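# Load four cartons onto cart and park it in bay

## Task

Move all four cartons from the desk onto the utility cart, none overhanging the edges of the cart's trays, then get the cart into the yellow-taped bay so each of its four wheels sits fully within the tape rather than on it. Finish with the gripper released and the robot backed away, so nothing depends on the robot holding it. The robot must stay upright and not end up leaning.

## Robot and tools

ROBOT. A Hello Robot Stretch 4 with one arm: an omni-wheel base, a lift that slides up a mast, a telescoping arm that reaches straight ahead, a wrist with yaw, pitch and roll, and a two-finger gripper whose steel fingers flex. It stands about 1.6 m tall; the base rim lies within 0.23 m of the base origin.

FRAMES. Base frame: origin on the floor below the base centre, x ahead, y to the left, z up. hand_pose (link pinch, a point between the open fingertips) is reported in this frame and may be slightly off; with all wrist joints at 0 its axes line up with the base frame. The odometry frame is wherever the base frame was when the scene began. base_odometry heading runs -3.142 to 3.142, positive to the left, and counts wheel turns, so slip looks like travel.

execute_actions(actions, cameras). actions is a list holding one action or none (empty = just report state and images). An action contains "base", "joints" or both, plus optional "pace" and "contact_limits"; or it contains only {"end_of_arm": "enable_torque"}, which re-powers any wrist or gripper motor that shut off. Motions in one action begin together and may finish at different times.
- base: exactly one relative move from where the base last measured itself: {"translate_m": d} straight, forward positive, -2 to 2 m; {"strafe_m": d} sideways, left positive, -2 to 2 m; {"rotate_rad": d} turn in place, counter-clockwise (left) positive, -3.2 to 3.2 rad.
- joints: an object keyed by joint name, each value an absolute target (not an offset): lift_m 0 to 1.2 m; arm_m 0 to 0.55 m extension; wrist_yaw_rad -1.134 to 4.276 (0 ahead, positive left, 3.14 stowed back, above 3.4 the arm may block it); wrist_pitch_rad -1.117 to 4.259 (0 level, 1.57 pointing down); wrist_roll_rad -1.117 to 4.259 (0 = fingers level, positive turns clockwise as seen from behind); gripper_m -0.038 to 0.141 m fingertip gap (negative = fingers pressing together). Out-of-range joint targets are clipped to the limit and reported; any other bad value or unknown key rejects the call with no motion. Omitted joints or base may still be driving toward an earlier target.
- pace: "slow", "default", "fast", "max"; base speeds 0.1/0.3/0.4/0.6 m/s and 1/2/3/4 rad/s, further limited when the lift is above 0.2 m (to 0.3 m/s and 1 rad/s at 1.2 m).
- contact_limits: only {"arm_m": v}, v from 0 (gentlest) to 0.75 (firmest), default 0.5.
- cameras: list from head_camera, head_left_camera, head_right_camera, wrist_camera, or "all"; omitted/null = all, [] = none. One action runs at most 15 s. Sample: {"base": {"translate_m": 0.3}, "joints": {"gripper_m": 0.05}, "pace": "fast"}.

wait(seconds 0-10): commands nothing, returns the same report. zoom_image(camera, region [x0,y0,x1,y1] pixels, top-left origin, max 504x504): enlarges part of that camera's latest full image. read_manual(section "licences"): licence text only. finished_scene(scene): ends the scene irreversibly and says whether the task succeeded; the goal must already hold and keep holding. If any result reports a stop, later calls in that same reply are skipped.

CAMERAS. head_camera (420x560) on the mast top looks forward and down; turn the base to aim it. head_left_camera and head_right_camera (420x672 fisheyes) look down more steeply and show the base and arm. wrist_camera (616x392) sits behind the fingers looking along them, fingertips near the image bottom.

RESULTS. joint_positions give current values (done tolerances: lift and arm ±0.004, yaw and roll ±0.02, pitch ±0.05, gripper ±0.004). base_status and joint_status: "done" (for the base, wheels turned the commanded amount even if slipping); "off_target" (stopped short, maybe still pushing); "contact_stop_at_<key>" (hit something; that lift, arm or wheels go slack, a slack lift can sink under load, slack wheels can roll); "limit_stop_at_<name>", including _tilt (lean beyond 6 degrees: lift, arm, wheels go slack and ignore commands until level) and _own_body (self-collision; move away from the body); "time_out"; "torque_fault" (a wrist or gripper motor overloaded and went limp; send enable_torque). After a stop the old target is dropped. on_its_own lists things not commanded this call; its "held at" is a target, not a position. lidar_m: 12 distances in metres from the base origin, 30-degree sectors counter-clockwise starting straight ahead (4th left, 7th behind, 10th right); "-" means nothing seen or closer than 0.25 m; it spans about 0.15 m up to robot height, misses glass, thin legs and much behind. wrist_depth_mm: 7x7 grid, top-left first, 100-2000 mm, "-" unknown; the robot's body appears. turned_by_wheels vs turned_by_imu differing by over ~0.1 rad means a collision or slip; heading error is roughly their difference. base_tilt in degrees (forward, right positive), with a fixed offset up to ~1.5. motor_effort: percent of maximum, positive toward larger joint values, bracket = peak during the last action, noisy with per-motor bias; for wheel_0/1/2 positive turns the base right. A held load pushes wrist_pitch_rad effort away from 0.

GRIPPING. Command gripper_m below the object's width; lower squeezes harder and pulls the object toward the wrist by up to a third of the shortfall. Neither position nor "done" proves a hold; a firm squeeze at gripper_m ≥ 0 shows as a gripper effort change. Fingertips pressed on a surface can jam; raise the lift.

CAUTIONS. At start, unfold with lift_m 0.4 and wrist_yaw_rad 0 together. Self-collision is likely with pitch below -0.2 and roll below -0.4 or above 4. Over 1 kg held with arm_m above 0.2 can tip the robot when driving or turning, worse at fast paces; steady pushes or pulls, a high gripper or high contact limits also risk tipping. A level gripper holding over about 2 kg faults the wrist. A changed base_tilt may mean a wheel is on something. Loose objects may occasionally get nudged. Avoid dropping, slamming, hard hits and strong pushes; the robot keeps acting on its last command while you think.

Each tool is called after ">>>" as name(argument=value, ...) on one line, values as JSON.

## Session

>>> execute_actions(actions=[])

Scene clock: 0.00 s.
base_odometry: x=+0.000 y=+0.000 heading=+0.000 (m, m, rad; odometry frame)
turned_by_wheels: +0.000 (rad since the last result)
turned_by_imu: +0.000 (rad since the last result)
base_tilt: forward=-0.1 right=+0.0 (deg)
lidar_m: 2.41 0.77 0.86 1.89 2.10 1.24 0.93 0.89 1.79 1.63 1.59 1.71
base_status: not commanded
joint_positions: lift_m=+0.189 arm_m=-0.003 wrist_yaw_rad=+3.183 wrist_pitch_rad=-0.012 wrist_roll_rad=-0.011 gripper_m=+0.057
joint_status: not commanded
motor_effort: lift_m=+19 arm_m=-1 wrist_yaw_rad=+2 wrist_pitch_rad=-6 wrist_roll_rad=-1 gripper_m=-2 wheel_0=+0 wheel_1=+1 wheel_2=-1 (%)
hand_pose: x=-0.1236 y=+0.0753 z=+0.3708 quat_wxyz=(-0.021, +0.006, -0.005, +1.000) (m; base frame)
wrist_depth_mm: - - 136 1336 1308 - - / - - 137 1863 1661 - - / - 112 138 1921 - - - / 146 142 206 1983 - - - / 218 1661 1808 1921 1983 - 1921 / 217 1160 197 1182 195 1255 1255 / 216 809 891 109 931 854 917
pictures: head_camera, head_left_camera, head_right_camera, wrist_camera
Images, in order (width x height): head_camera 420x560, head_left_camera 420x672, head_right_camera 420x672, wrist_camera 616x392.

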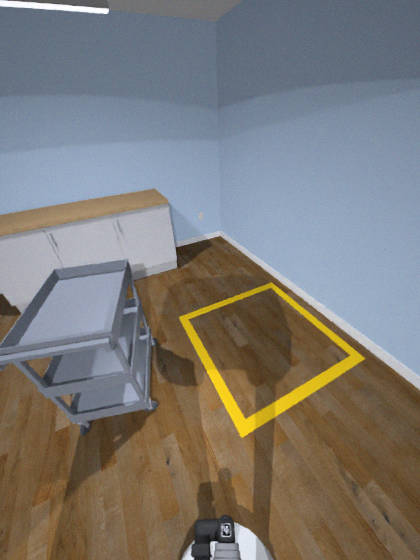

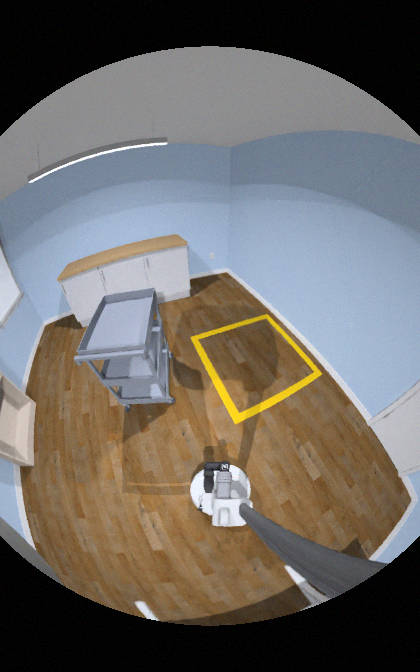

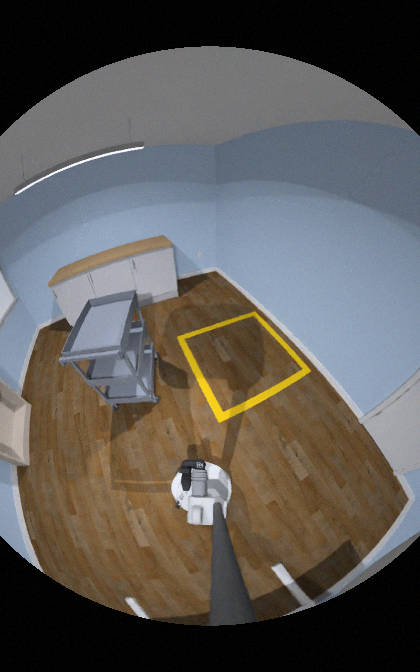

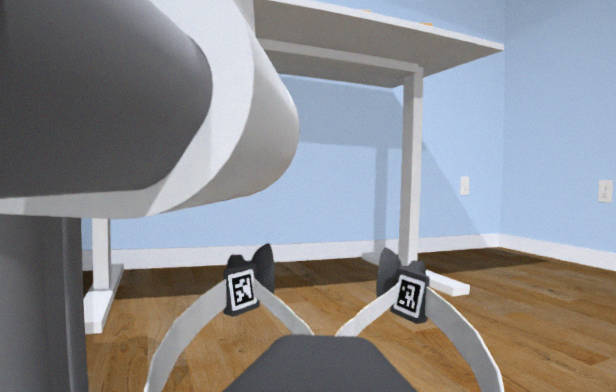

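>>> execute_actions(actions=[{"base":{"rotate_rad":-2.75},"joints":{"lift_m":1.09,"wrist_yaw_rad":0.0,"wrist_pitch_rad":1.57,"wrist_roll_rad":0.0,"gripper_m":0.141},"pace":"fast"}], cameras=["head_camera","head_left_camera"])

Scene clock: 23.80 s.
base_odometry: x=+0.000 y=+0.000 heading=-2.750 (m, m, rad; odometry frame)
turned_by_wheels: -2.750 (rad since the last result)
turned_by_imu: -2.827 (rad since the last result)
base_tilt: forward=-0.2 right=+0.0 (deg)
lidar_m: 0.89 0.93 1.71 1.59 1.62 2.08 0.83 0.74 1.95 1.87 1.48 0.96
base_status: done
joint_positions: lift_m=+1.090 arm_m=-0.003 wrist_yaw_rad=+0.000 wrist_pitch_rad=+1.570 wrist_roll_rad=+0.000 gripper_m=+0.141
joint_status: all done
motor_effort: lift_m=+22(24) arm_m=-1(0) wrist_yaw_rad=+1(3) wrist_pitch_rad=+0(5) wrist_roll_rad=+0(1) gripper_m=-1(3) wheel_0=+2(10) wheel_1=+1(18) wheel_2=+0(11) (%)
hand_pose: x=+0.1685 y=-0.0874 z=+0.9794 quat_wxyz=(+0.707, +0.000, +0.707, +0.000) (m; base frame)
wrist_depth_mm: 1205 1205 1182 1182 1160 1160 1160 / 1229 1229 1205 1205 1182 1160 1138 / 1229 1205 1205 1205 1182 1160 1160 / 1229 1229 1229 991 1205 1205 1182 / 1255 1255 1008 991 1229 1182 1160 / 1255 1255 1255 991 1182 218 1182 / 1336 1255 1281 109 1229 1229 1182
pictures: head_camera, head_left_camera
Images, in order (width x height): head_camera 420x560, head_left_camera 420x672.

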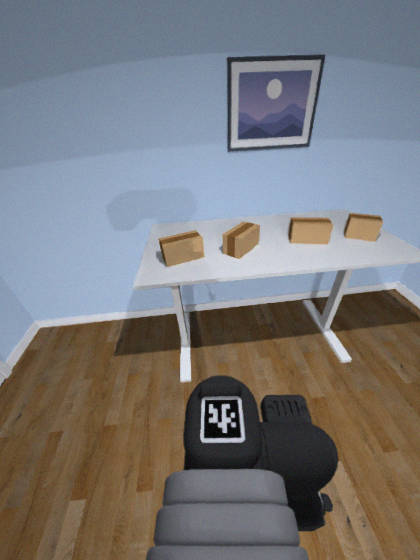

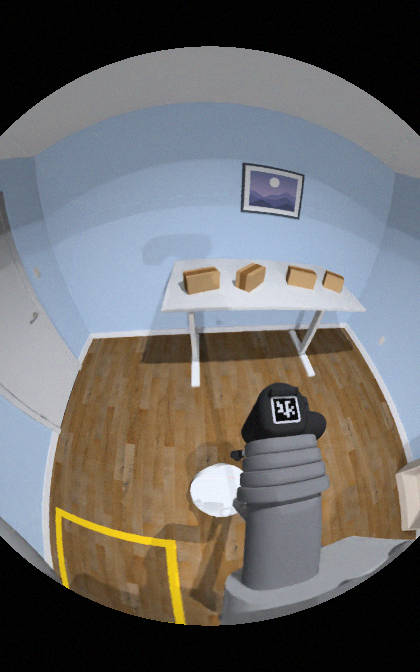

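>>> zoom_image(camera="head_camera", region=[100, 180, 420, 400])

Region (100, 180, 420, 400) of head_camera's 420x560 image, scaled by 1.575, with more detail than that image has; it fills the top 346 rows of this view, and the rest is white.

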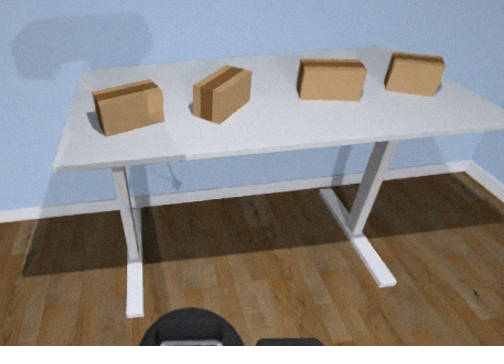

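>>> execute_actions(actions=[{"base":{"rotate_rad":0.165},"pace":"fast"}], cameras=[])

>>> execute_actions(actions=[{"base":{"translate_m":0.55},"joints":{"arm_m":0.3},"pace":"fast"}], cameras=["head_camera","wrist_camera"])

Scene clock: 120.20 s.
base_odometry: x=+0.000 y=+0.000 heading=-2.586 (m, m, rad; odometry frame)
turned_by_wheels: +0.164 (rad since the last result)
turned_by_imu: +0.170 (rad since the last result)
base_tilt: forward=-0.1 right=+0.0 (deg)
lidar_m: 0.88 1.78 1.61 1.58 1.69 2.42 0.76 0.86 1.90 2.11 1.22 0.93
base_status: done
joint_positions: lift_m=+1.090 arm_m=-0.003 wrist_yaw_rad=+0.000 wrist_pitch_rad=+1.570 wrist_roll_rad=+0.000 gripper_m=+0.141
joint_status: not commanded
motor_effort: lift_m=+22(22) arm_m=-1(0) wrist_yaw_rad=+1(2) wrist_pitch_rad=+0(0) wrist_roll_rad=+0(1) gripper_m=-2(1) wheel_0=-3(4) wheel_1=-3(9) wheel_2=-4(8) (%)
hand_pose: x=+0.1685 y=-0.0874 z=+0.9794 quat_wxyz=(+0.707, +0.000, +0.707, +0.000) (m; base frame)
wrist_depth_mm: 1229 1205 1182 1160 1182 1138 1138 / 1229 1229 1205 1182 1182 1138 1160 / 1229 1205 1229 1205 1182 1160 1160 / 1281 1255 1205 991 1182 1182 1182 / 1255 1255 1025 1008 1182 1182 1160 / 1255 1255 1229 1008 1205 218 1182 / 1308 1255 1255 109 1205 1205 1182
pictures: none
No camera images: the call's "cameras" was empty. Leave "cameras" out to get every camera's image.

Scene clock: 123.33 s.
base_odometry: x=-0.467 y=-0.290 heading=-2.585 (m, m, rad; odometry frame)
turned_by_wheels: +0.000 (rad since the last result)
turned_by_imu: +0.000 (rad since the last result)
base_tilt: forward=-0.2 right=+0.0 (deg)
lidar_m: 0.34 0.38 1.55 1.51 1.66 2.34 1.34 1.48 2.13 1.20 0.48 0.36
base_status: done
joint_positions: lift_m=+1.090 arm_m=+0.299 wrist_yaw_rad=+0.000 wrist_pitch_rad=+1.570 wrist_roll_rad=+0.000 gripper_m=+0.141
joint_status: all done
motor_effort: lift_m=+22(22) arm_m=+4(5) wrist_yaw_rad=+1(2) wrist_pitch_rad=+1(0) wrist_roll_rad=+0(0) gripper_m=-1(2) wheel_0=+2(8) wheel_1=+1(7) wheel_2=+0(12) (%)
hand_pose: x=+0.4704 y=-0.0874 z=+0.9794 quat_wxyz=(+0.707, +0.000, +0.707, +0.000) (m; base frame)
wrist_depth_mm: 138 137 135 134 132 243 240 / 139 138 136 136 234 245 241 / 141 151 215 253 250 248 245 / 264 262 259 255 252 250 248 / 268 264 262 259 255 251 251 / 271 267 263 258 257 218 253 / 273 268 266 109 259 257 254
pictures: head_camera, wrist_camera
Images, in order (width x height): head_camera 420x560, wrist_camera 616x392.

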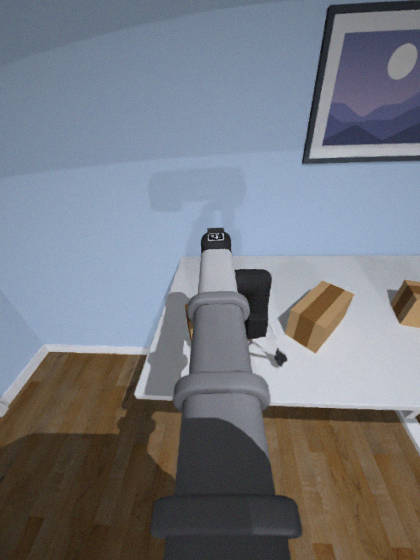

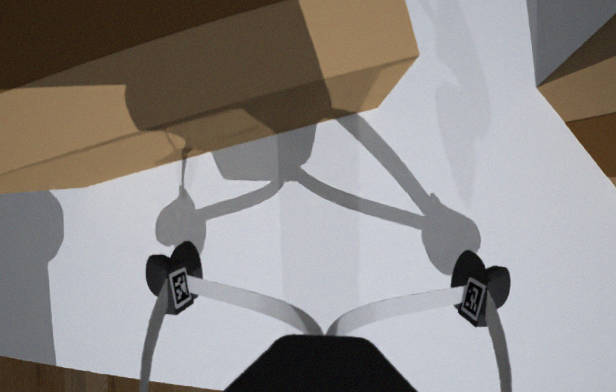

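>>> execute_actions(actions=[{"joints":{"arm_m":0.2,"lift_m":1.2},"pace":"fast"}], cameras=[])

>>> execute_actions(actions=[{"base":{"rotate_rad":0.243},"joints":{"wrist_roll_rad":1.57},"pace":"default"}], cameras=[])

>>> execute_actions(actions=[{"base":{"strafe_m":-0.231},"joints":{"lift_m":1.115},"pace":"default"}], cameras=[])

>>> execute_actions(actions=[{"joints":{"arm_m":0.404},"pace":"default"}], cameras=["wrist_camera","head_camera"])

Scene clock: 216.23 s.
base_odometry: x=-0.467 y=-0.290 heading=-2.585 (m, m, rad; odometry frame)
turned_by_wheels: +0.000 (rad since the last result)
turned_by_imu: +0.001 (rad since the last result)
base_tilt: forward=-0.2 right=+0.0 (deg)
lidar_m: 0.34 0.38 1.54 1.53 1.67 2.39 1.38 1.53 2.13 1.21 0.50 0.35
base_status: not commanded
joint_positions: lift_m=+1.198 arm_m=+0.201 wrist_yaw_rad=+0.000 wrist_pitch_rad=+1.570 wrist_roll_rad=+0.000 gripper_m=+0.141
joint_status: all done
joint sent to its limit — the command would take lift_m past its upper limit, so that joint was sent only as far as its limit.
motor_effort: lift_m=+22(25) arm_m=-4(5) wrist_yaw_rad=+2(1) wrist_pitch_rad=+0(0) wrist_roll_rad=+0(0) gripper_m=+0(2) wheel_0=+2(2) wheel_1=+1(1) wheel_2=+0(0) (%)
hand_pose: x=+0.3718 y=-0.0874 z=+1.0880 quat_wxyz=(+0.707, +0.000, +0.707, +0.000) (m; base frame)
wrist_depth_mm: 366 258 298 349 351 345 290 / 370 366 364 357 353 349 343 / 375 370 366 362 357 353 349 / 377 373 368 366 362 357 351 / 1366 1366 1366 1118 1281 359 355 / 1430 1397 1138 1118 1308 218 1308 / 1397 1397 1397 109 1308 1336 1308
pictures: none
No camera images: the call's "cameras" was empty. Leave "cameras" out to get every camera's image.

Scene clock: 217.73 s.
base_odometry: x=-0.467 y=-0.290 heading=-2.343 (m, m, rad; odometry frame)
turned_by_wheels: +0.242 (rad since the last result)
turned_by_imu: +0.250 (rad since the last result)
base_tilt: forward=-0.1 right=+0.1 (deg)
lidar_m: 0.34 0.44 1.55 1.55 1.87 1.63 1.31 2.16 2.16 0.69 0.39 0.34
base_status: done
joint_positions: lift_m=+1.198 arm_m=+0.201 wrist_yaw_rad=+0.000 wrist_pitch_rad=+1.570 wrist_roll_rad=+1.570 gripper_m=+0.141
joint_status: all done
motor_effort: lift_m=+22(22) arm_m=-4(4) wrist_yaw_rad=+2(2) wrist_pitch_rad=+0(0) wrist_roll_rad=+0(5) gripper_m=+1(3) wheel_0=-3(6) wheel_1=-3(4) wheel_2=-4(8) (%)
hand_pose: x=+0.3719 y=-0.0874 z=+1.0880 quat_wxyz=(+0.500, +0.500, +0.500, -0.500) (m; base frame)
wrist_depth_mm: 247 359 359 359 359 1281 1229 / 249 298 364 359 1308 1255 1255 / 250 303 366 362 1308 1281 1281 / 252 303 368 366 1078 1098 1281 / 255 282 370 368 1098 1098 1281 / 256 281 373 370 1308 217 1308 / 384 379 375 109 1366 1281 1308
pictures: none
No camera images: the call's "cameras" was empty. Leave "cameras" out to get every camera's image.

Scene clock: 219.80 s.
base_odometry: x=-0.632 y=-0.129 heading=-2.343 (m, m, rad; odometry frame)
turned_by_wheels: +0.000 (rad since the last result)
turned_by_imu: +0.000 (rad since the last result)
base_tilt: forward=-0.2 right=+0.1 (deg)
lidar_m: 0.29 0.35 1.74 1.77 2.13 1.37 1.41 1.99 1.93 0.53 0.31 0.27
base_status: done
joint_positions: lift_m=+1.115 arm_m=+0.201 wrist_yaw_rad=+0.000 wrist_pitch_rad=+1.570 wrist_roll_rad=+1.570 gripper_m=+0.141
joint_status: all done
motor_effort: lift_m=+13(20) arm_m=-4(4) wrist_yaw_rad=+1(2) wrist_pitch_rad=+0(0) wrist_roll_rad=+0(0) gripper_m=-1(1) wheel_0=+1(9) wheel_1=-2(2) wheel_2=+0(2) (%)
hand_pose: x=+0.3719 y=-0.0874 z=+1.0051 quat_wxyz=(+0.500, +0.500, +0.500, -0.500) (m; base frame)
wrist_depth_mm: 163 163 278 277 276 273 1160 / 165 164 190 278 276 276 1160 / 166 165 252 281 278 1205 1205 / 178 286 285 282 279 1008 1205 / 291 289 286 285 283 1008 1205 / 293 291 289 286 283 211 1229 / 251 279 290 109 1255 1229 1229
pictures: none
No camera images: the call's "cameras" was empty. Leave "cameras" out to get every camera's image.

Scene clock: 221.50 s.
base_odometry: x=-0.632 y=-0.129 heading=-2.343 (m, m, rad; odometry frame)
turned_by_wheels: +0.000 (rad since the last result)
turned_by_imu: +0.001 (rad since the last result)
base_tilt: forward=-0.2 right=+0.0 (deg)
lidar_m: 0.26 0.35 1.77 1.74 2.12 1.37 1.41 1.99 1.92 0.57 0.31 0.25
base_status: not commanded
joint_positions: lift_m=+1.115 arm_m=+0.403 wrist_yaw_rad=+0.000 wrist_pitch_rad=+1.570 wrist_roll_rad=+1.570 gripper_m=+0.141
joint_status: all done
motor_effort: lift_m=+13(13) arm_m=+4(5) wrist_yaw_rad=+1(1) wrist_pitch_rad=+1(0) wrist_roll_rad=+0(0) gripper_m=-3(1) wheel_0=+0(1) wheel_1=-2(2) wheel_2=+0(0) (%)
hand_pose: x=+0.5744 y=-0.0874 z=+1.0051 quat_wxyz=(+0.501, +0.500, +0.500, -0.499) (m; base frame)
wrist_depth_mm: 281 279 277 276 159 157 - / 285 282 279 277 160 158 158 / 285 285 282 279 209 160 159 / 289 286 285 281 281 161 277 / 290 287 286 285 282 278 278 / 293 290 286 286 283 217 281 / 296 293 291 109 285 285 282
pictures: head_camera, wrist_camera
Images, in order (width x height): head_camera 420x560, wrist_camera 616x392.

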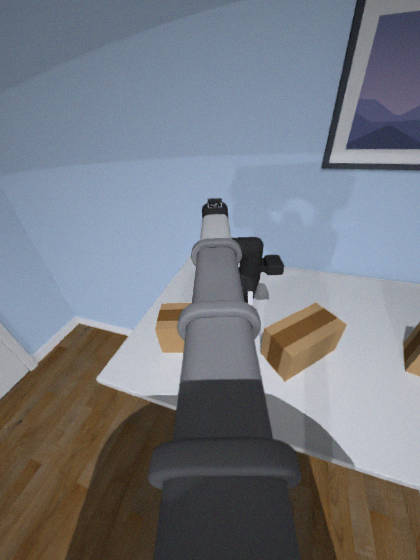

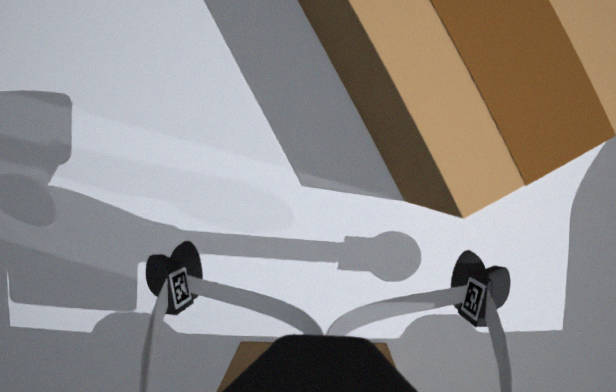

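>>> execute_actions(actions=[{"base":{"strafe_m":0.08},"joints":{"arm_m":0.414},"pace":"slow"}], cameras=["wrist_camera"])

Scene clock: 235.63 s.
base_odometry: x=-0.575 y=-0.185 heading=-2.343 (m, m, rad; odometry frame)
turned_by_wheels: +0.000 (rad since the last result)
turned_by_imu: +0.002 (rad since the last result)
base_tilt: forward=-0.1 right=+0.1 (deg)
lidar_m: 0.30 0.38 1.70 1.70 2.05 1.35 1.39 2.04 2.00 0.62 0.35 0.29
base_status: done
joint_positions: lift_m=+1.115 arm_m=+0.413 wrist_yaw_rad=+0.000 wrist_pitch_rad=+1.570 wrist_roll_rad=+1.570 gripper_m=+0.141
joint_status: all done
motor_effort: lift_m=+13(13) arm_m=+5(4) wrist_yaw_rad=+1(1) wrist_pitch_rad=+1(1) wrist_roll_rad=+0(0) gripper_m=+0(1) wheel_0=-4(7) wheel_1=+4(7) wheel_2=+0(1) (%)
hand_pose: x=+0.5843 y=-0.0874 z=+1.0051 quat_wxyz=(+0.501, +0.500, +0.500, -0.499) (m; base frame)
wrist_depth_mm: 282 281 278 276 259 183 271 / 283 281 279 278 276 273 272 / 286 283 283 279 278 276 274 / 289 286 285 283 279 278 276 / 290 287 286 285 282 278 278 / 294 291 194 171 175 196 282 / 297 291 169 109 166 283 282
pictures: wrist_camera
Images, in order (width x height): wrist_camera 616x392.

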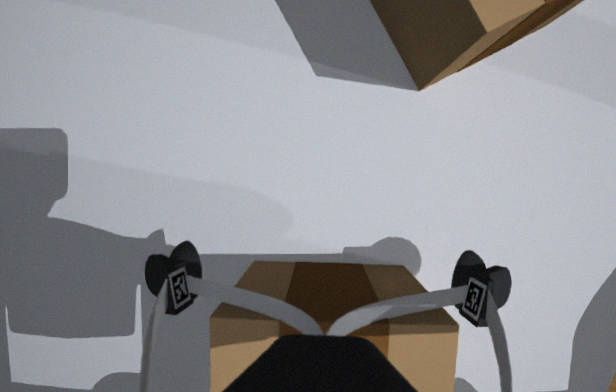

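>>> execute_actions(actions=[{"base":{"strafe_m":0.10},"pace":"default"}], cameras=[])

>>> execute_actions(actions=[{"joints":{"gripper_m":0.0}}], cameras=["wrist_camera"])

Scene clock: 244.50 s.
base_odometry: x=-0.504 y=-0.255 heading=-2.344 (m, m, rad; odometry frame)
turned_by_wheels: +0.000 (rad since the last result)
turned_by_imu: +0.001 (rad since the last result)
base_tilt: forward=-0.1 right=+0.1 (deg)
lidar_m: 0.33 0.42 1.58 1.59 1.92 1.53 1.32 2.13 2.11 0.70 0.36 0.32
base_status: done
joint_positions: lift_m=+1.115 arm_m=+0.413 wrist_yaw_rad=+0.000 wrist_pitch_rad=+1.570 wrist_roll_rad=+1.570 gripper_m=+0.141
joint_status: not commanded
motor_effort: lift_m=+13(13) arm_m=+5(5) wrist_yaw_rad=+1(1) wrist_pitch_rad=+1(0) wrist_roll_rad=+0(0) gripper_m=-2(1) wheel_0=-4(11) wheel_1=+1(7) wheel_2=+0(0) (%)
hand_pose: x=+0.5843 y=-0.0874 z=+1.0051 quat_wxyz=(+0.501, +0.500, +0.500, -0.499) (m; base frame)
wrist_depth_mm: 282 279 277 276 274 273 271 / 283 282 279 278 276 273 273 / 286 285 282 281 277 276 273 / 287 285 283 282 279 278 277 / 290 289 285 283 282 278 278 / 293 289 194 172 175 211 281 / 296 293 169 109 166 283 281
pictures: none
No camera images: the call's "cameras" was empty. Leave "cameras" out to get every camera's image.

Scene clock: 246.87 s.
base_odometry: x=-0.504 y=-0.255 heading=-2.344 (m, m, rad; odometry frame)
turned_by_wheels: +0.000 (rad since the last result)
turned_by_imu: +0.001 (rad since the last result)
base_tilt: forward=-0.3 right=+0.1 (deg)
lidar_m: 0.34 0.42 1.59 1.60 1.90 1.53 1.35 2.09 2.09 0.68 0.38 0.35
base_status: not commanded
joint_positions: lift_m=+1.115 arm_m=+0.413 wrist_yaw_rad=+0.000 wrist_pitch_rad=+1.570 wrist_roll_rad=+1.570 gripper_m=+0.001
joint_status: all done
motor_effort: lift_m=+14(14) arm_m=+5(5) wrist_yaw_rad=+1(1) wrist_pitch_rad=+1(3) wrist_roll_rad=+0(0) gripper_m=-35(34) wheel_0=-4(4) wheel_1=+1(1) wheel_2=+0(0) (%)
hand_pose: x=+0.5844 y=-0.0874 z=+1.0050 quat_wxyz=(+0.501, +0.500, +0.500, -0.499) (m; base frame)
wrist_depth_mm: 281 278 276 276 273 271 268 / 282 282 278 277 276 272 271 / 285 282 282 278 276 274 273 / 286 286 282 281 279 276 276 / 290 287 283 282 281 278 277 / 291 172 194 195 193 169 278 / 293 291 147 109 141 281 282
pictures: wrist_camera
Images, in order (width x height): wrist_camera 616x392.

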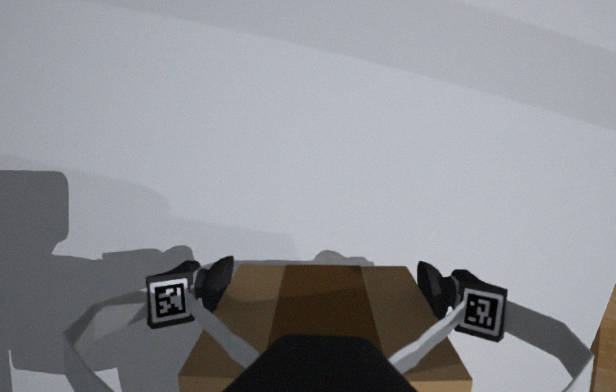

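>>> execute_actions(actions=[{"joints":{"gripper_m":0.141}}], cameras=[])

>>> execute_actions(actions=[{"joints":{"lift_m":1.145},"pace":"default"}], cameras=["wrist_camera","head_camera"])

Scene clock: 283.30 s.
base_odometry: x=-0.504 y=-0.255 heading=-2.344 (m, m, rad; odometry frame)
turned_by_wheels: +0.000 (rad since the last result)
turned_by_imu: +0.002 (rad since the last result)
base_tilt: forward=-0.2 right=+0.0 (deg)
lidar_m: 0.34 0.42 1.56 1.57 1.91 1.50 1.35 2.10 2.11 0.69 0.37 0.32
base_status: not commanded
joint_positions: lift_m=+1.115 arm_m=+0.413 wrist_yaw_rad=+0.000 wrist_pitch_rad=+1.570 wrist_roll_rad=+1.570 gripper_m=+0.141
joint_status: all done
motor_effort: lift_m=+14(14) arm_m=+5(4) wrist_yaw_rad=+1(1) wrist_pitch_rad=+1(1) wrist_roll_rad=+0(0) gripper_m=+0(34) wheel_0=-5(4) wheel_1=+1(1) wheel_2=+0(0) (%)
hand_pose: x=+0.5844 y=-0.0874 z=+1.0050 quat_wxyz=(+0.501, +0.500, +0.500, -0.499) (m; base frame)
wrist_depth_mm: 282 281 278 276 273 271 270 / 285 283 279 277 276 273 272 / 286 285 281 281 278 274 273 / 287 285 283 282 279 277 276 / 291 287 285 285 282 279 278 / 294 290 190 172 176 204 279 / 293 291 168 109 166 283 281
pictures: none
No camera images: the call's "cameras" was empty. Leave "cameras" out to get every camera's image.

Scene clock: 284.23 s.
base_odometry: x=-0.504 y=-0.255 heading=-2.344 (m, m, rad; odometry frame)
turned_by_wheels: +0.000 (rad since the last result)
turned_by_imu: +0.000 (rad since the last result)
base_tilt: forward=-0.1 right=+0.1 (deg)
lidar_m: 0.33 0.40 1.60 1.59 1.93 1.51 1.33 2.12 2.11 0.69 0.40 0.33
base_status: not commanded
joint_positions: lift_m=+1.145 arm_m=+0.413 wrist_yaw_rad=+0.000 wrist_pitch_rad=+1.570 wrist_roll_rad=+1.570 gripper_m=+0.141
joint_status: all done
motor_effort: lift_m=+22(23) arm_m=+5(5) wrist_yaw_rad=+1(1) wrist_pitch_rad=+1(1) wrist_roll_rad=+0(0) gripper_m=-1(1) wheel_0=-5(4) wheel_1=+1(1) wheel_2=+0(0) (%)
hand_pose: x=+0.5844 y=-0.0874 z=+1.0344 quat_wxyz=(+0.501, +0.500, +0.500, -0.499) (m; base frame)
wrist_depth_mm: 310 310 307 306 303 301 298 / 312 310 309 307 304 303 300 / 317 314 310 310 307 303 301 / 319 315 314 310 309 306 303 / 322 319 315 312 312 309 307 / 322 319 198 195 195 217 307 / 325 322 320 109 196 312 312
pictures: head_camera, wrist_camera
Images, in order (width x height): head_camera 420x560, wrist_camera 616x392.

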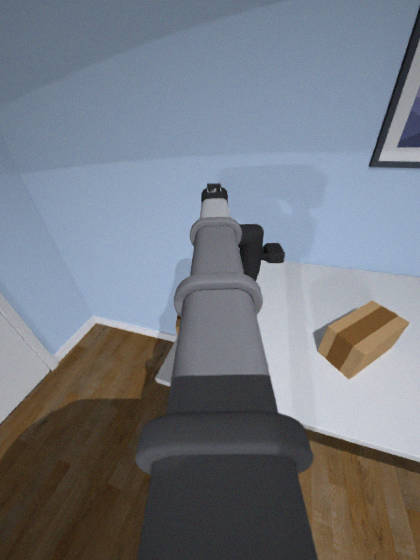

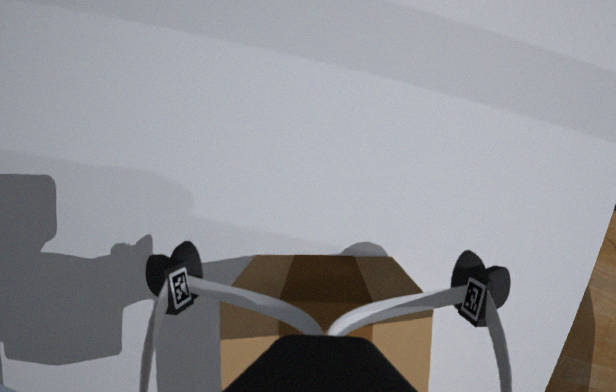

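>>> execute_actions(actions=[{"base":{"strafe_m":0.10},"pace":"default"}], cameras=["wrist_camera"])

Scene clock: 292.17 s.
base_odometry: x=-0.432 y=-0.324 heading=-2.344 (m, m, rad; odometry frame)
turned_by_wheels: +0.000 (rad since the last result)
turned_by_imu: +0.002 (rad since the last result)
base_tilt: forward=-0.2 right=+0.2 (deg)
lidar_m: 0.36 1.39 1.48 1.50 1.80 1.77 1.33 2.19 2.20 0.71 0.44 0.35
base_status: done
joint_positions: lift_m=+1.145 arm_m=+0.413 wrist_yaw_rad=+0.000 wrist_pitch_rad=+1.570 wrist_roll_rad=+1.570 gripper_m=+0.141
joint_status: not commanded
motor_effort: lift_m=+22(22) arm_m=+5(4) wrist_yaw_rad=+1(1) wrist_pitch_rad=+1(1) wrist_roll_rad=+0(0) gripper_m=-1(0) wheel_0=+0(10) wheel_1=+0(14) wheel_2=+0(1) (%)
hand_pose: x=+0.5844 y=-0.0874 z=+1.0344 quat_wxyz=(+0.501, +0.500, +0.500, -0.499) (m; base frame)
wrist_depth_mm: 310 309 309 304 301 300 298 / 314 312 309 307 303 300 300 / 315 312 193 191 190 303 303 / 317 315 195 192 191 306 306 / 320 317 196 194 193 307 307 / 322 322 197 195 193 217 1255 / 1025 1308 199 109 196 314 1281
pictures: wrist_camera
Images, in order (width x height): wrist_camera 616x392.

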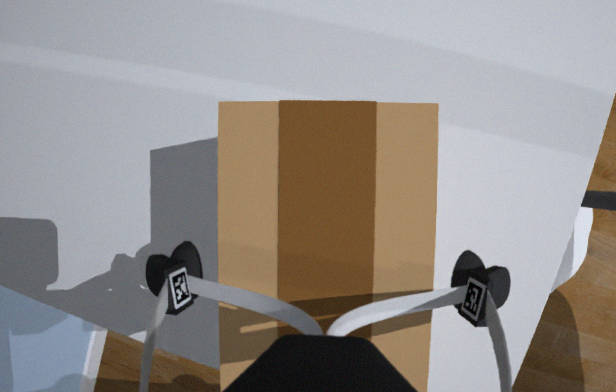

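>>> execute_actions(actions=[{"joints":{"gripper_m":0.0}}], cameras=[])

Scene clock: 299.27 s.
base_odometry: x=-0.432 y=-0.324 heading=-2.344 (m, m, rad; odometry frame)
turned_by_wheels: +0.000 (rad since the last result)
turned_by_imu: +0.002 (rad since the last result)
base_tilt: forward=-0.1 right=+0.0 (deg)
lidar_m: 0.34 1.38 1.49 1.49 1.83 1.77 1.30 2.23 2.20 0.73 0.40 0.35
base_status: not commanded
joint_positions: lift_m=+1.145 arm_m=+0.413 wrist_yaw_rad=+0.000 wrist_pitch_rad=+1.570 wrist_roll_rad=+1.570 gripper_m=+0.001
joint_status: all done
motor_effort: lift_m=+22(22) arm_m=+4(5) wrist_yaw_rad=+1(1) wrist_pitch_rad=+1(3) wrist_roll_rad=+0(0) gripper_m=-36(34) wheel_0=+0(1) wheel_1=+0(0) wheel_2=+0(0) (%)
hand_pose: x=+0.5845 y=-0.0874 z=+1.0344 quat_wxyz=(+0.501, +0.500, +0.500, -0.499) (m; base frame)
wrist_depth_mm: 309 309 304 304 300 297 298 / 310 309 307 304 301 301 298 / 314 312 160 159 158 301 301 / 315 312 162 160 159 304 303 / 319 315 164 162 160 306 307 / 322 170 166 164 163 166 1229 / 904 1308 167 109 163 310 1281
pictures: none
No camera images: the call's "cameras" was empty. Leave "cameras" out to get every camera's image.

>>> execute_actions(actions=[{"joints":{"lift_m":1.198,"arm_m":0.05},"pace":"fast"}], cameras=[])

>>> execute_actions(actions=[{"base":{"rotate_rad":-1.947},"pace":"fast"}], cameras=["head_camera"])

Scene clock: 370.87 s.
base_odometry: x=-0.432 y=-0.324 heading=-2.344 (m, m, rad; odometry frame)
turned_by_wheels: +0.000 (rad since the last result)
turned_by_imu: +0.002 (rad since the last result)
base_tilt: forward=-0.1 right=+0.0 (deg)
lidar_m: 0.25 1.36 1.48 1.49 1.82 1.76 1.35 2.17 2.20 0.76 0.42 0.25
base_status: not commanded
joint_positions: lift_m=+1.197 arm_m=+0.051 wrist_yaw_rad=+0.000 wrist_pitch_rad=+1.570 wrist_roll_rad=+1.570 gripper_m=+0.001
joint_status: all done
motor_effort: lift_m=+24(26) arm_m=-4(5) wrist_yaw_rad=+2(0) wrist_pitch_rad=+1(4) wrist_roll_rad=+0(1) gripper_m=-36(36) wheel_0=+0(0) wheel_1=+0(0) wheel_2=+0(0) (%)
hand_pose: x=+0.2219 y=-0.0874 z=+1.0872 quat_wxyz=(+0.500, +0.500, +0.500, -0.500) (m; base frame)
wrist_depth_mm: 366 362 362 1308 1255 1281 1255 / 366 364 362 1308 1281 1281 1255 / 370 366 160 158 158 1281 1281 / 375 370 162 160 159 615 1281 / 375 370 164 162 160 1308 1308 / 377 170 166 164 162 167 1308 / 382 397 167 109 163 1336 1308
pictures: none
No camera images: the call's "cameras" was empty. Leave "cameras" out to get every camera's image.

Scene clock: 374.10 s.
base_odometry: x=-0.432 y=-0.325 heading=+1.993 (m, m, rad; odometry frame)
turned_by_wheels: -1.946 (rad since the last result)
turned_by_imu: -2.001 (rad since the last result)
base_tilt: forward=-0.3 right=-0.2 (deg)
lidar_m: 0.25 0.59 0.41 0.35 0.39 1.49 1.48 1.54 1.99 1.34 1.29 0.25
base_status: done
joint_positions: lift_m=+1.197 arm_m=+0.051 wrist_yaw_rad=+0.000 wrist_pitch_rad=+1.570 wrist_roll_rad=+1.570 gripper_m=+0.001
joint_status: not commanded
motor_effort: lift_m=+24(24) arm_m=-4(4) wrist_yaw_rad=+2(2) wrist_pitch_rad=+1(1) wrist_roll_rad=-1(1) gripper_m=-35(36) wheel_0=+4(7) wheel_1=+3(7) wheel_2=+4(8) (%)
hand_pose: x=+0.2220 y=-0.0874 z=+1.0872 quat_wxyz=(+0.500, +0.500, +0.500, -0.500) (m; base frame)
wrist_depth_mm: 1308 1336 1281 1281 1255 1255 1255 / 1336 1281 1308 1308 1281 1281 1281 / 1336 1308 160 158 157 1281 1308 / 1336 1336 162 160 159 603 1281 / 1336 1336 164 162 161 1281 1281 / 1366 171 165 164 163 166 1308 / 1397 1366 168 109 164 1336 1308
pictures: head_camera
Images, in order (width x height): head_camera 420x560.

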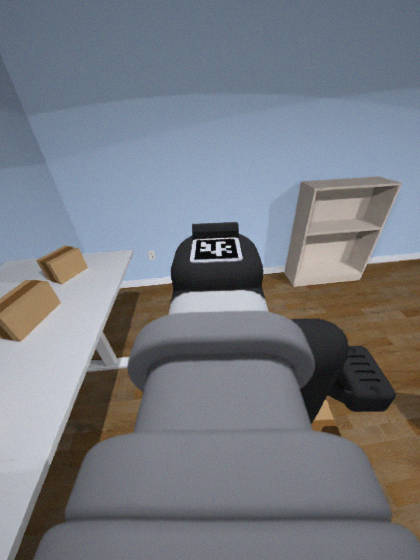

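>>> execute_actions(actions=[{"base":{"strafe_m":-1.70},"pace":"fast"}], cameras=["head_camera","head_left_camera"])

Scene clock: 386.23 s.
base_odometry: x=+1.118 y=+0.373 heading=+1.993 (m, m, rad; odometry frame)
turned_by_wheels: +0.000 (rad since the last result)
turned_by_imu: +0.003 (rad since the last result)
base_tilt: forward=-0.2 right=+0.0 (deg)
lidar_m: 0.25 0.26 0.42 2.08 2.14 1.44 1.34 1.32 1.74 1.20 0.33 0.25
base_status: done
joint_positions: lift_m=+1.197 arm_m=+0.051 wrist_yaw_rad=+0.000 wrist_pitch_rad=+1.570 wrist_roll_rad=+1.570 gripper_m=+0.001
joint_status: not commanded
motor_effort: lift_m=+24(24) arm_m=-5(5) wrist_yaw_rad=+2(2) wrist_pitch_rad=+1(1) wrist_roll_rad=-1(1) gripper_m=-35(36) wheel_0=+2(10) wheel_1=-1(12) wheel_2=+0(4) (%)
hand_pose: x=+0.2220 y=-0.0874 z=+1.0872 quat_wxyz=(+0.500, +0.500, +0.500, -0.500) (m; base frame)
wrist_depth_mm: 1308 1308 1308 1308 1308 1255 1255 / 521 521 1281 1281 1281 1255 1255 / 525 525 160 158 157 1281 1281 / 535 525 162 160 159 609 1281 / 535 535 164 162 160 1308 1308 / 544 170 166 163 163 167 1308 / 549 539 167 109 163 1308 1308
pictures: head_camera, head_left_camera
Images, in order (width x height): head_camera 420x560, head_left_camera 420x672.

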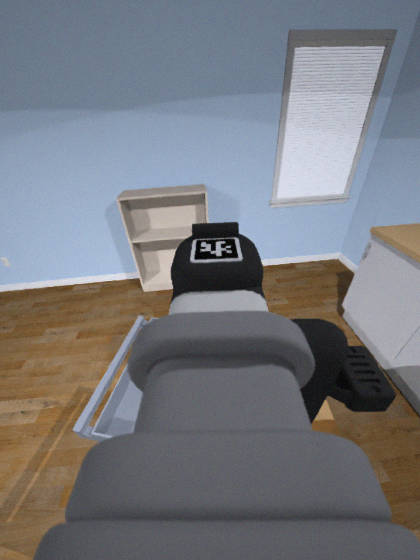

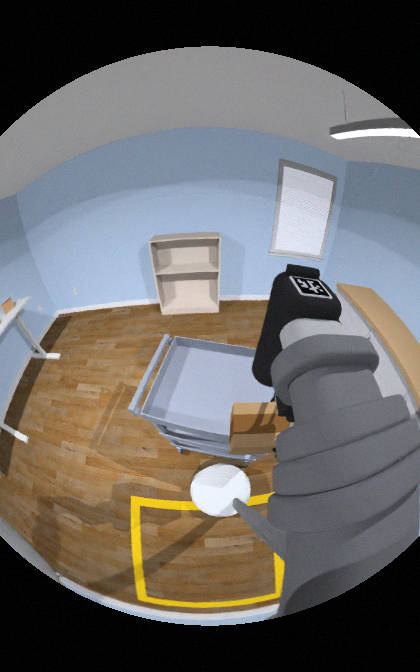

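>>> execute_actions(actions=[], cameras=["wrist_camera"])

Scene clock: 395.73 s.
base_odometry: x=+1.118 y=+0.373 heading=+1.993 (m, m, rad; odometry frame)
turned_by_wheels: +0.000 (rad since the last result)
turned_by_imu: +0.001 (rad since the last result)
base_tilt: forward=-0.2 right=-0.1 (deg)
lidar_m: 0.25 0.25 0.44 2.06 2.13 1.45 1.32 1.35 1.73 1.20 0.29 0.25
base_status: done
joint_positions: lift_m=+1.197 arm_m=+0.051 wrist_yaw_rad=+0.000 wrist_pitch_rad=+1.570 wrist_roll_rad=+1.570 gripper_m=+0.001
joint_status: not commanded
motor_effort: lift_m=+24(24) arm_m=-4(5) wrist_yaw_rad=+2(2) wrist_pitch_rad=+1(1) wrist_roll_rad=-1(1) gripper_m=-35(36) wheel_0=+2(10) wheel_1=-1(12) wheel_2=+0(4) (%)
hand_pose: x=+0.2220 y=-0.0874 z=+1.0872 quat_wxyz=(+0.500, +0.500, +0.500, -0.500) (m; base frame)
wrist_depth_mm: 1308 1308 1281 1281 1281 1281 1255 / 521 525 1281 1281 1281 1255 1255 / 525 525 160 158 157 1281 1281 / 530 530 162 160 159 609 1281 / 530 530 164 162 160 1336 1281 / 544 170 166 164 162 167 1308 / 549 539 168 109 163 1336 1308
pictures: wrist_camera
Images, in order (width x height): wrist_camera 616x392.

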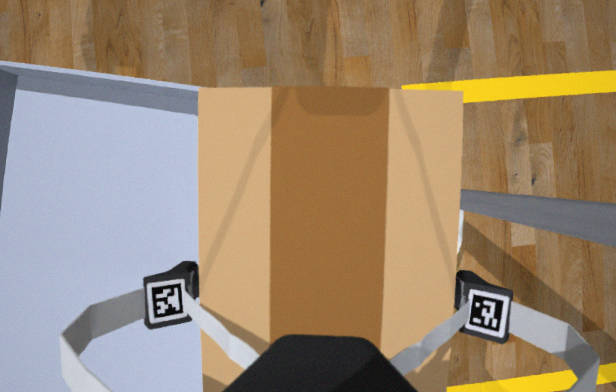

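>>> execute_actions(actions=[{"base":{"rotate_rad":-0.136},"pace":"fast"}], cameras=["wrist_camera"])

Scene clock: 415.97 s.
base_odometry: x=+1.118 y=+0.373 heading=+1.858 (m, m, rad; odometry frame)
turned_by_wheels: -0.135 (rad since the last result)
turned_by_imu: -0.138 (rad since the last result)
base_tilt: forward=-0.2 right=+0.1 (deg)
lidar_m: 0.25 0.25 0.35 2.06 2.60 1.54 1.32 1.33 1.58 1.22 1.21 0.25
base_status: done
joint_positions: lift_m=+1.197 arm_m=+0.051 wrist_yaw_rad=+0.000 wrist_pitch_rad=+1.570 wrist_roll_rad=+1.570 gripper_m=+0.001
joint_status: not commanded
motor_effort: lift_m=+24(24) arm_m=-4(5) wrist_yaw_rad=+2(2) wrist_pitch_rad=+1(1) wrist_roll_rad=-1(1) gripper_m=-36(35) wheel_0=+3(6) wheel_1=+4(5) wheel_2=+3(6) (%)
hand_pose: x=+0.2220 y=-0.0874 z=+1.0872 quat_wxyz=(+0.500, +0.500, +0.500, -0.500) (m; base frame)
wrist_depth_mm: 1308 1308 1281 1281 1281 1255 1255 / 1308 1308 1281 1281 1281 1255 1255 / 530 525 160 158 158 1281 1281 / 530 530 162 160 159 609 1255 / 535 530 164 162 160 1281 1281 / 544 171 166 164 163 167 1308 / 544 539 167 108 164 1336 1336
pictures: wrist_camera
Images, in order (width x height): wrist_camera 616x392.

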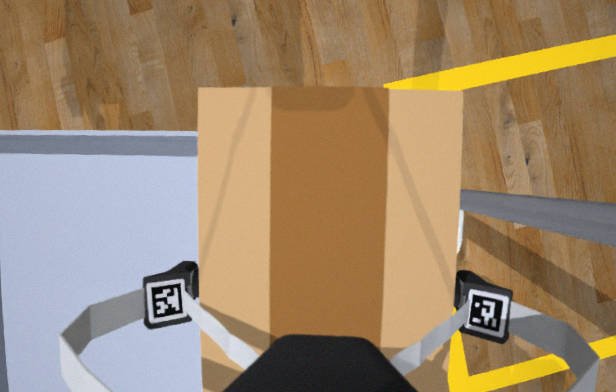

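>>> execute_actions(actions=[{"base":{"strafe_m":0.05},"joints":{"arm_m":0.35},"pace":"default"}], cameras=["wrist_camera"])

Scene clock: 424.53 s.
base_odometry: x=+1.070 y=+0.358 heading=+1.858 (m, m, rad; odometry frame)
turned_by_wheels: +0.000 (rad since the last result)
turned_by_imu: +0.002 (rad since the last result)
base_tilt: forward=-0.1 right=-0.1 (deg)
lidar_m: 0.25 0.25 0.36 2.04 2.65 1.55 1.33 1.35 1.58 1.24 1.26 0.25
base_status: done
joint_positions: lift_m=+1.197 arm_m=+0.349 wrist_yaw_rad=+0.000 wrist_pitch_rad=+1.570 wrist_roll_rad=+1.570 gripper_m=+0.001
joint_status: all done
motor_effort: lift_m=+24(24) arm_m=+4(5) wrist_yaw_rad=+1(0) wrist_pitch_rad=+2(3) wrist_roll_rad=-1(1) gripper_m=-37(35) wheel_0=-1(11) wheel_1=+0(13) wheel_2=+0(2) (%)
hand_pose: x=+0.5205 y=-0.0874 z=+1.0872 quat_wxyz=(+0.501, +0.500, +0.500, -0.499) (m; base frame)
wrist_depth_mm: 1308 1281 1281 1281 1255 1255 1255 / 1308 1308 488 442 1255 1281 1281 / 1336 1336 160 158 157 508 1308 / 1336 1308 163 160 159 508 1060 / 1336 1366 164 162 161 512 1281 / 1336 171 166 163 163 166 1308 / 1336 1336 168 109 163 525 1336
pictures: wrist_camera
Images, in order (width x height): wrist_camera 616x392.

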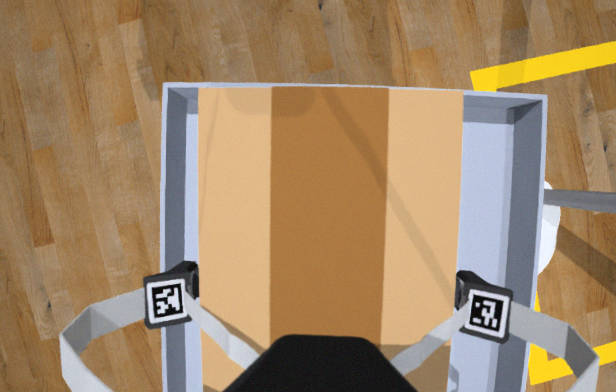

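>>> execute_actions(actions=[{"base":{"translate_m":-0.08},"joints":{"arm_m":0.499},"pace":"default"}], cameras=["wrist_camera"])

Scene clock: 440.47 s.
base_odometry: x=+1.093 y=+0.282 heading=+1.858 (m, m, rad; odometry frame)
turned_by_wheels: +0.000 (rad since the last result)
turned_by_imu: +0.001 (rad since the last result)
base_tilt: forward=-0.2 right=+0.1 (deg)
lidar_m: 0.28 0.33 0.47 2.02 2.48 1.49 1.25 1.27 1.50 1.28 1.30 0.31
base_status: done
joint_positions: lift_m=+1.197 arm_m=+0.498 wrist_yaw_rad=+0.000 wrist_pitch_rad=+1.570 wrist_roll_rad=+1.570 gripper_m=+0.001
joint_status: all done
motor_effort: lift_m=+24(24) arm_m=+4(4) wrist_yaw_rad=+1(1) wrist_pitch_rad=+1(2) wrist_roll_rad=-1(1) gripper_m=-35(38) wheel_0=-4(6) wheel_1=-4(8) wheel_2=+2(12) (%)
hand_pose: x=+0.6695 y=-0.0874 z=+1.0872 quat_wxyz=(+0.501, +0.500, +0.500, -0.499) (m; base frame)
wrist_depth_mm: 1308 1308 1281 1255 1281 1281 1255 / 1308 1308 1281 442 1281 1281 1255 / 1336 1308 160 158 157 508 504 / 1336 1281 162 160 159 512 508 / 1336 1366 164 162 161 517 504 / 1366 171 166 164 163 167 488 / 1366 1366 167 109 163 525 512
pictures: wrist_camera
Images, in order (width x height): wrist_camera 616x392.

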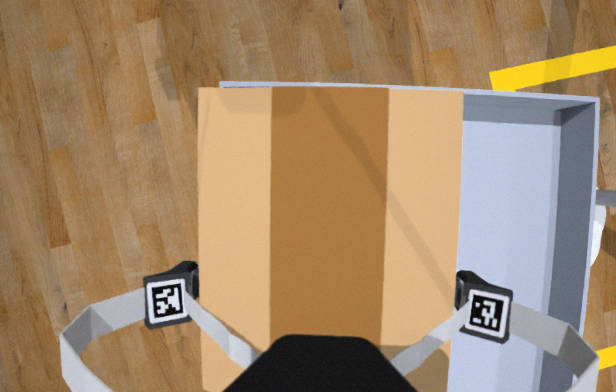

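>>> execute_actions(actions=[{"joints":{"lift_m":0.965},"pace":"fast"}], cameras=[])

>>> execute_actions(actions=[{"joints":{"gripper_m":0.135}}], cameras=["wrist_camera"])

Scene clock: 456.27 s.
base_odometry: x=+1.093 y=+0.282 heading=+1.858 (m, m, rad; odometry frame)
turned_by_wheels: +0.000 (rad since the last result)
turned_by_imu: +0.002 (rad since the last result)
base_tilt: forward=-0.2 right=+0.1 (deg)
lidar_m: 0.32 0.35 0.48 2.00 2.50 1.45 1.26 1.24 1.52 1.27 1.29 0.33
base_status: not commanded
joint_positions: lift_m=+0.965 arm_m=+0.498 wrist_yaw_rad=+0.000 wrist_pitch_rad=+1.570 wrist_roll_rad=+1.570 gripper_m=+0.001
joint_status: all done
motor_effort: lift_m=+16(22) arm_m=+4(5) wrist_yaw_rad=+1(1) wrist_pitch_rad=+1(1) wrist_roll_rad=+0(1) gripper_m=-36(37) wheel_0=-3(3) wheel_1=-4(4) wheel_2=+2(2) (%)
hand_pose: x=+0.6694 y=-0.0874 z=+0.8549 quat_wxyz=(+0.501, +0.500, +0.500, -0.499) (m; base frame)
wrist_depth_mm: 1098 248 272 270 264 254 243 / 1078 260 283 281 278 278 276 / 1078 267 160 158 158 281 278 / 1078 270 163 160 159 282 281 / 1098 270 163 162 160 283 283 / 1118 171 166 164 163 166 285 / 1118 272 168 109 163 287 287
pictures: none
No camera images: the call's "cameras" was empty. Leave "cameras" out to get every camera's image.

Scene clock: 458.53 s.
base_odometry: x=+1.093 y=+0.282 heading=+1.858 (m, m, rad; odometry frame)
turned_by_wheels: +0.000 (rad since the last result)
turned_by_imu: +0.001 (rad since the last result)
base_tilt: forward=-0.1 right=+0.1 (deg)
lidar_m: 0.32 0.32 0.47 2.01 2.50 1.48 1.27 1.27 1.53 1.27 1.27 0.32
base_status: not commanded
joint_positions: lift_m=+0.966 arm_m=+0.498 wrist_yaw_rad=-0.001 wrist_pitch_rad=+1.573 wrist_roll_rad=+1.570 gripper_m=+0.135
joint_status: all done
motor_effort: lift_m=+10(16) arm_m=+4(4) wrist_yaw_rad=+5(5) wrist_pitch_rad=-7(13) wrist_roll_rad=-1(1) gripper_m=-1(37) wheel_0=-3(3) wheel_1=-2(4) wheel_2=+0(2) (%)
hand_pose: x=+0.6685 y=-0.0874 z=+0.8553 quat_wxyz=(+0.499, +0.500, +0.500, -0.501) (m; base frame)
wrist_depth_mm: 1078 268 270 267 260 250 249 / 1118 283 290 287 286 283 282 / 1118 286 175 173 172 286 285 / 1118 268 176 174 173 286 286 / 1118 251 178 175 174 289 287 / 1138 271 178 176 175 196 290 / 1138 294 180 109 176 293 291
pictures: wrist_camera
Images, in order (width x height): wrist_camera 616x392.

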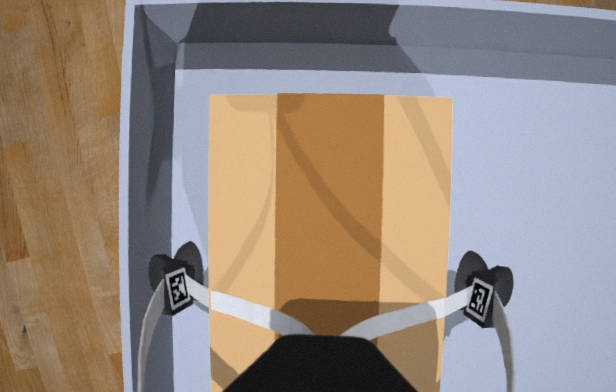

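>>> execute_actions(actions=[{"joints":{"lift_m":1.198},"pace":"fast"}], cameras=[])

Scene clock: 463.37 s.
base_odometry: x=+1.093 y=+0.282 heading=+1.858 (m, m, rad; odometry frame)
turned_by_wheels: +0.000 (rad since the last result)
turned_by_imu: +0.001 (rad since the last result)
base_tilt: forward=-0.1 right=+0.1 (deg)
lidar_m: 0.31 0.34 0.51 1.99 2.46 1.50 1.27 1.27 1.50 1.28 1.29 0.32
base_status: not commanded
joint_positions: lift_m=+1.198 arm_m=+0.498 wrist_yaw_rad=+0.000 wrist_pitch_rad=+1.570 wrist_roll_rad=+1.570 gripper_m=+0.135
joint_status: all done
motor_effort: lift_m=+21(24) arm_m=+4(4) wrist_yaw_rad=+2(5) wrist_pitch_rad=+0(7) wrist_roll_rad=-1(1) gripper_m=-3(1) wheel_0=-3(2) wheel_1=-2(2) wheel_2=+0(0) (%)
hand_pose: x=+0.6694 y=-0.0874 z=+1.0874 quat_wxyz=(+0.500, +0.500, +0.500, -0.500) (m; base frame)
wrist_depth_mm: 1281 1281 1308 1308 1308 1255 1281 / 1308 1336 1308 512 1281 1255 1281 / 1336 1308 517 512 512 508 508 / 1336 1336 521 402 517 517 508 / 1366 1336 525 404 517 517 504 / 1366 1336 530 407 407 517 512 / 1397 1366 535 109 525 521 508
pictures: none
No camera images: the call's "cameras" was empty. Leave "cameras" out to get every camera's image.

>>> execute_actions(actions=[{"joints":{"arm_m":0.0,"lift_m":0.7,"wrist_roll_rad":0.0,"gripper_m":0.141},"pace":"fast"}], cameras=[])

>>> execute_actions(actions=[{"base":{"rotate_rad":1.703},"pace":"max"}], cameras=[])

>>> execute_actions(actions=[{"base":{"translate_m":1.75},"pace":"max"}], cameras=[])

Scene clock: 565.63 s.
base_odometry: x=+1.093 y=+0.282 heading=+1.858 (m, m, rad; odometry frame)
turned_by_wheels: +0.001 (rad since the last result)
turned_by_imu: -0.019 (rad since the last result)
base_tilt: forward=-0.1 right=+0.1 (deg)
lidar_m: 0.25 0.25 0.36 2.03 2.50 1.50 1.27 1.26 1.49 1.27 1.27 0.25
base_status: not commanded
joint_positions: lift_m=+0.911 arm_m=+0.104 wrist_yaw_rad=+0.004 wrist_pitch_rad=+1.565 wrist_roll_rad=+0.023 gripper_m=+0.141
joint_status: lift_m contact_stop (moved -0.286 of -0.498); arm_m contact_stop_at_lift_m (moved -0.395 of -0.498); wrist_roll_rad contact_stop_at_lift_m (moved -1.547 of -1.570); the others done
on_its_own: arm_m is held at +0.103, not at your +0.000, since a contact_stop; wrist_roll_rad is held at +0.024, not at your +0.000, since a contact_stop; lift_m is slack since a contact_stop (your +0.700 is given up)
motor_effort: lift_m=+16(22) arm_m=-2(13) wrist_yaw_rad=-9(27) wrist_pitch_rad=+15(100) wrist_roll_rad=+3(55) gripper_m=-1(1) wheel_0=+1(5) wheel_1=-2(9) wheel_2=+5(10) (%)
hand_pose: x=+0.2766 y=-0.0874 z=+0.8010 quat_wxyz=(+0.709, +0.007, +0.705, -0.007) (m; base frame)
wrist_depth_mm: 240 237 235 232 230 227 225 / 242 239 237 234 231 229 227 / 245 241 238 236 233 230 229 / 247 244 239 237 236 232 230 / 249 245 241 240 236 234 232 / 205 196 200 223 190 193 221 / 1098 1078 842 109 176 177 1008
pictures: none
No camera images: the call's "cameras" was empty. Leave "cameras" out to get every camera's image.

not run: a stop came earlier in this reply.

not run: a stop came earlier in this reply.

>>> execute_actions(actions=[{"joints": {"lift_m": 1.15}, "pace": "fast"}], cameras=["head_camera"])

Scene clock: 585.63 s.
base_odometry: x=+1.093 y=+0.282 heading=+1.858 (m, m, rad; odometry frame)
turned_by_wheels: +0.000 (rad since the last result)
turned_by_imu: +0.001 (rad since the last result)
base_tilt: forward=-0.2 right=+0.1 (deg)
lidar_m: 0.25 0.25 0.35 2.01 2.50 1.52 1.28 1.26 1.50 1.27 1.28 0.25
base_status: not commanded
joint_positions: lift_m=+1.150 arm_m=+0.104 wrist_yaw_rad=+0.000 wrist_pitch_rad=+1.570 wrist_roll_rad=+0.024 gripper_m=+0.141
joint_status: all done
on_its_own: arm_m is held at +0.103, not at your +0.000, since a contact_stop; wrist_roll_rad is held at +0.024, not at your +0.000, since a contact_stop
motor_effort: lift_m=+22(26) arm_m=-2(2) wrist_yaw_rad=+1(10) wrist_pitch_rad=+0(23) wrist_roll_rad=+0(3) gripper_m=+0(4) wheel_0=+2(1) wheel_1=-2(2) wheel_2=+4(5) (%)
hand_pose: x=+0.2748 y=-0.0874 z=+1.0394 quat_wxyz=(+0.707, +0.008, +0.707, -0.008) (m; base frame)
wrist_depth_mm: 473 469 469 459 455 1182 1182 / 484 477 469 466 455 1205 1182 / 484 480 477 473 466 1229 1205 / 492 480 477 473 466 1229 1255 / 1336 488 484 1060 469 1229 1205 / 1366 1336 1078 1060 1255 217 1255 / 1336 1308 1308 109 1281 1281 1281
pictures: head_camera
Images, in order (width x height): head_camera 420x560.

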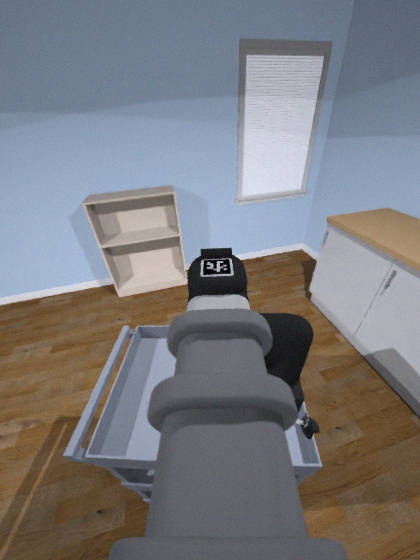

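Retract arm, then go to pick B.

>>> execute_actions(actions=[{"joints": {"arm_m": 0.0, "wrist_roll_rad": 0.0}, "pace": "fast"}], cameras=["head_left_camera"])

Scene clock: 590.07 s.
base_odometry: x=+1.093 y=+0.282 heading=+1.858 (m, m, rad; odometry frame)
turned_by_wheels: +0.000 (rad since the last result)
turned_by_imu: +0.001 (rad since the last result)
base_tilt: forward=-0.1 right=+0.0 (deg)
lidar_m: 0.25 0.25 0.38 2.02 2.51 1.51 1.26 1.27 1.49 1.27 1.26 0.25
base_status: not commanded
joint_positions: lift_m=+1.150 arm_m=+0.001 wrist_yaw_rad=+0.000 wrist_pitch_rad=+1.570 wrist_roll_rad=+0.000 gripper_m=+0.141
joint_status: all done
motor_effort: lift_m=+22(22) arm_m=-4(6) wrist_yaw_rad=+2(1) wrist_pitch_rad=+0(0) wrist_roll_rad=-2(2) gripper_m=-1(0) wheel_0=+1(1) wheel_1=-2(2) wheel_2=+4(4) (%)
hand_pose: x=+0.1719 y=-0.0874 z=+1.0394 quat_wxyz=(+0.707, +0.000, +0.707, +0.000) (m; base frame)
wrist_depth_mm: 480 469 466 462 459 1205 1182 / 484 477 469 462 459 1205 1205 / 484 484 477 466 466 1205 1205 / 1308 1281 1281 1060 1229 1255 1205 / 1308 1308 1060 1060 1281 1255 1229 / 1336 1336 1281 1060 1255 217 1255 / 1366 1336 1308 109 1281 1281 1255
pictures: head_left_camera
Images, in order (width x height): head_left_camera 420x672.

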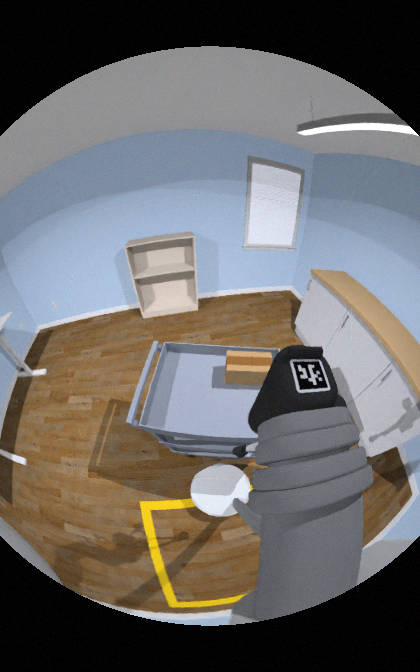

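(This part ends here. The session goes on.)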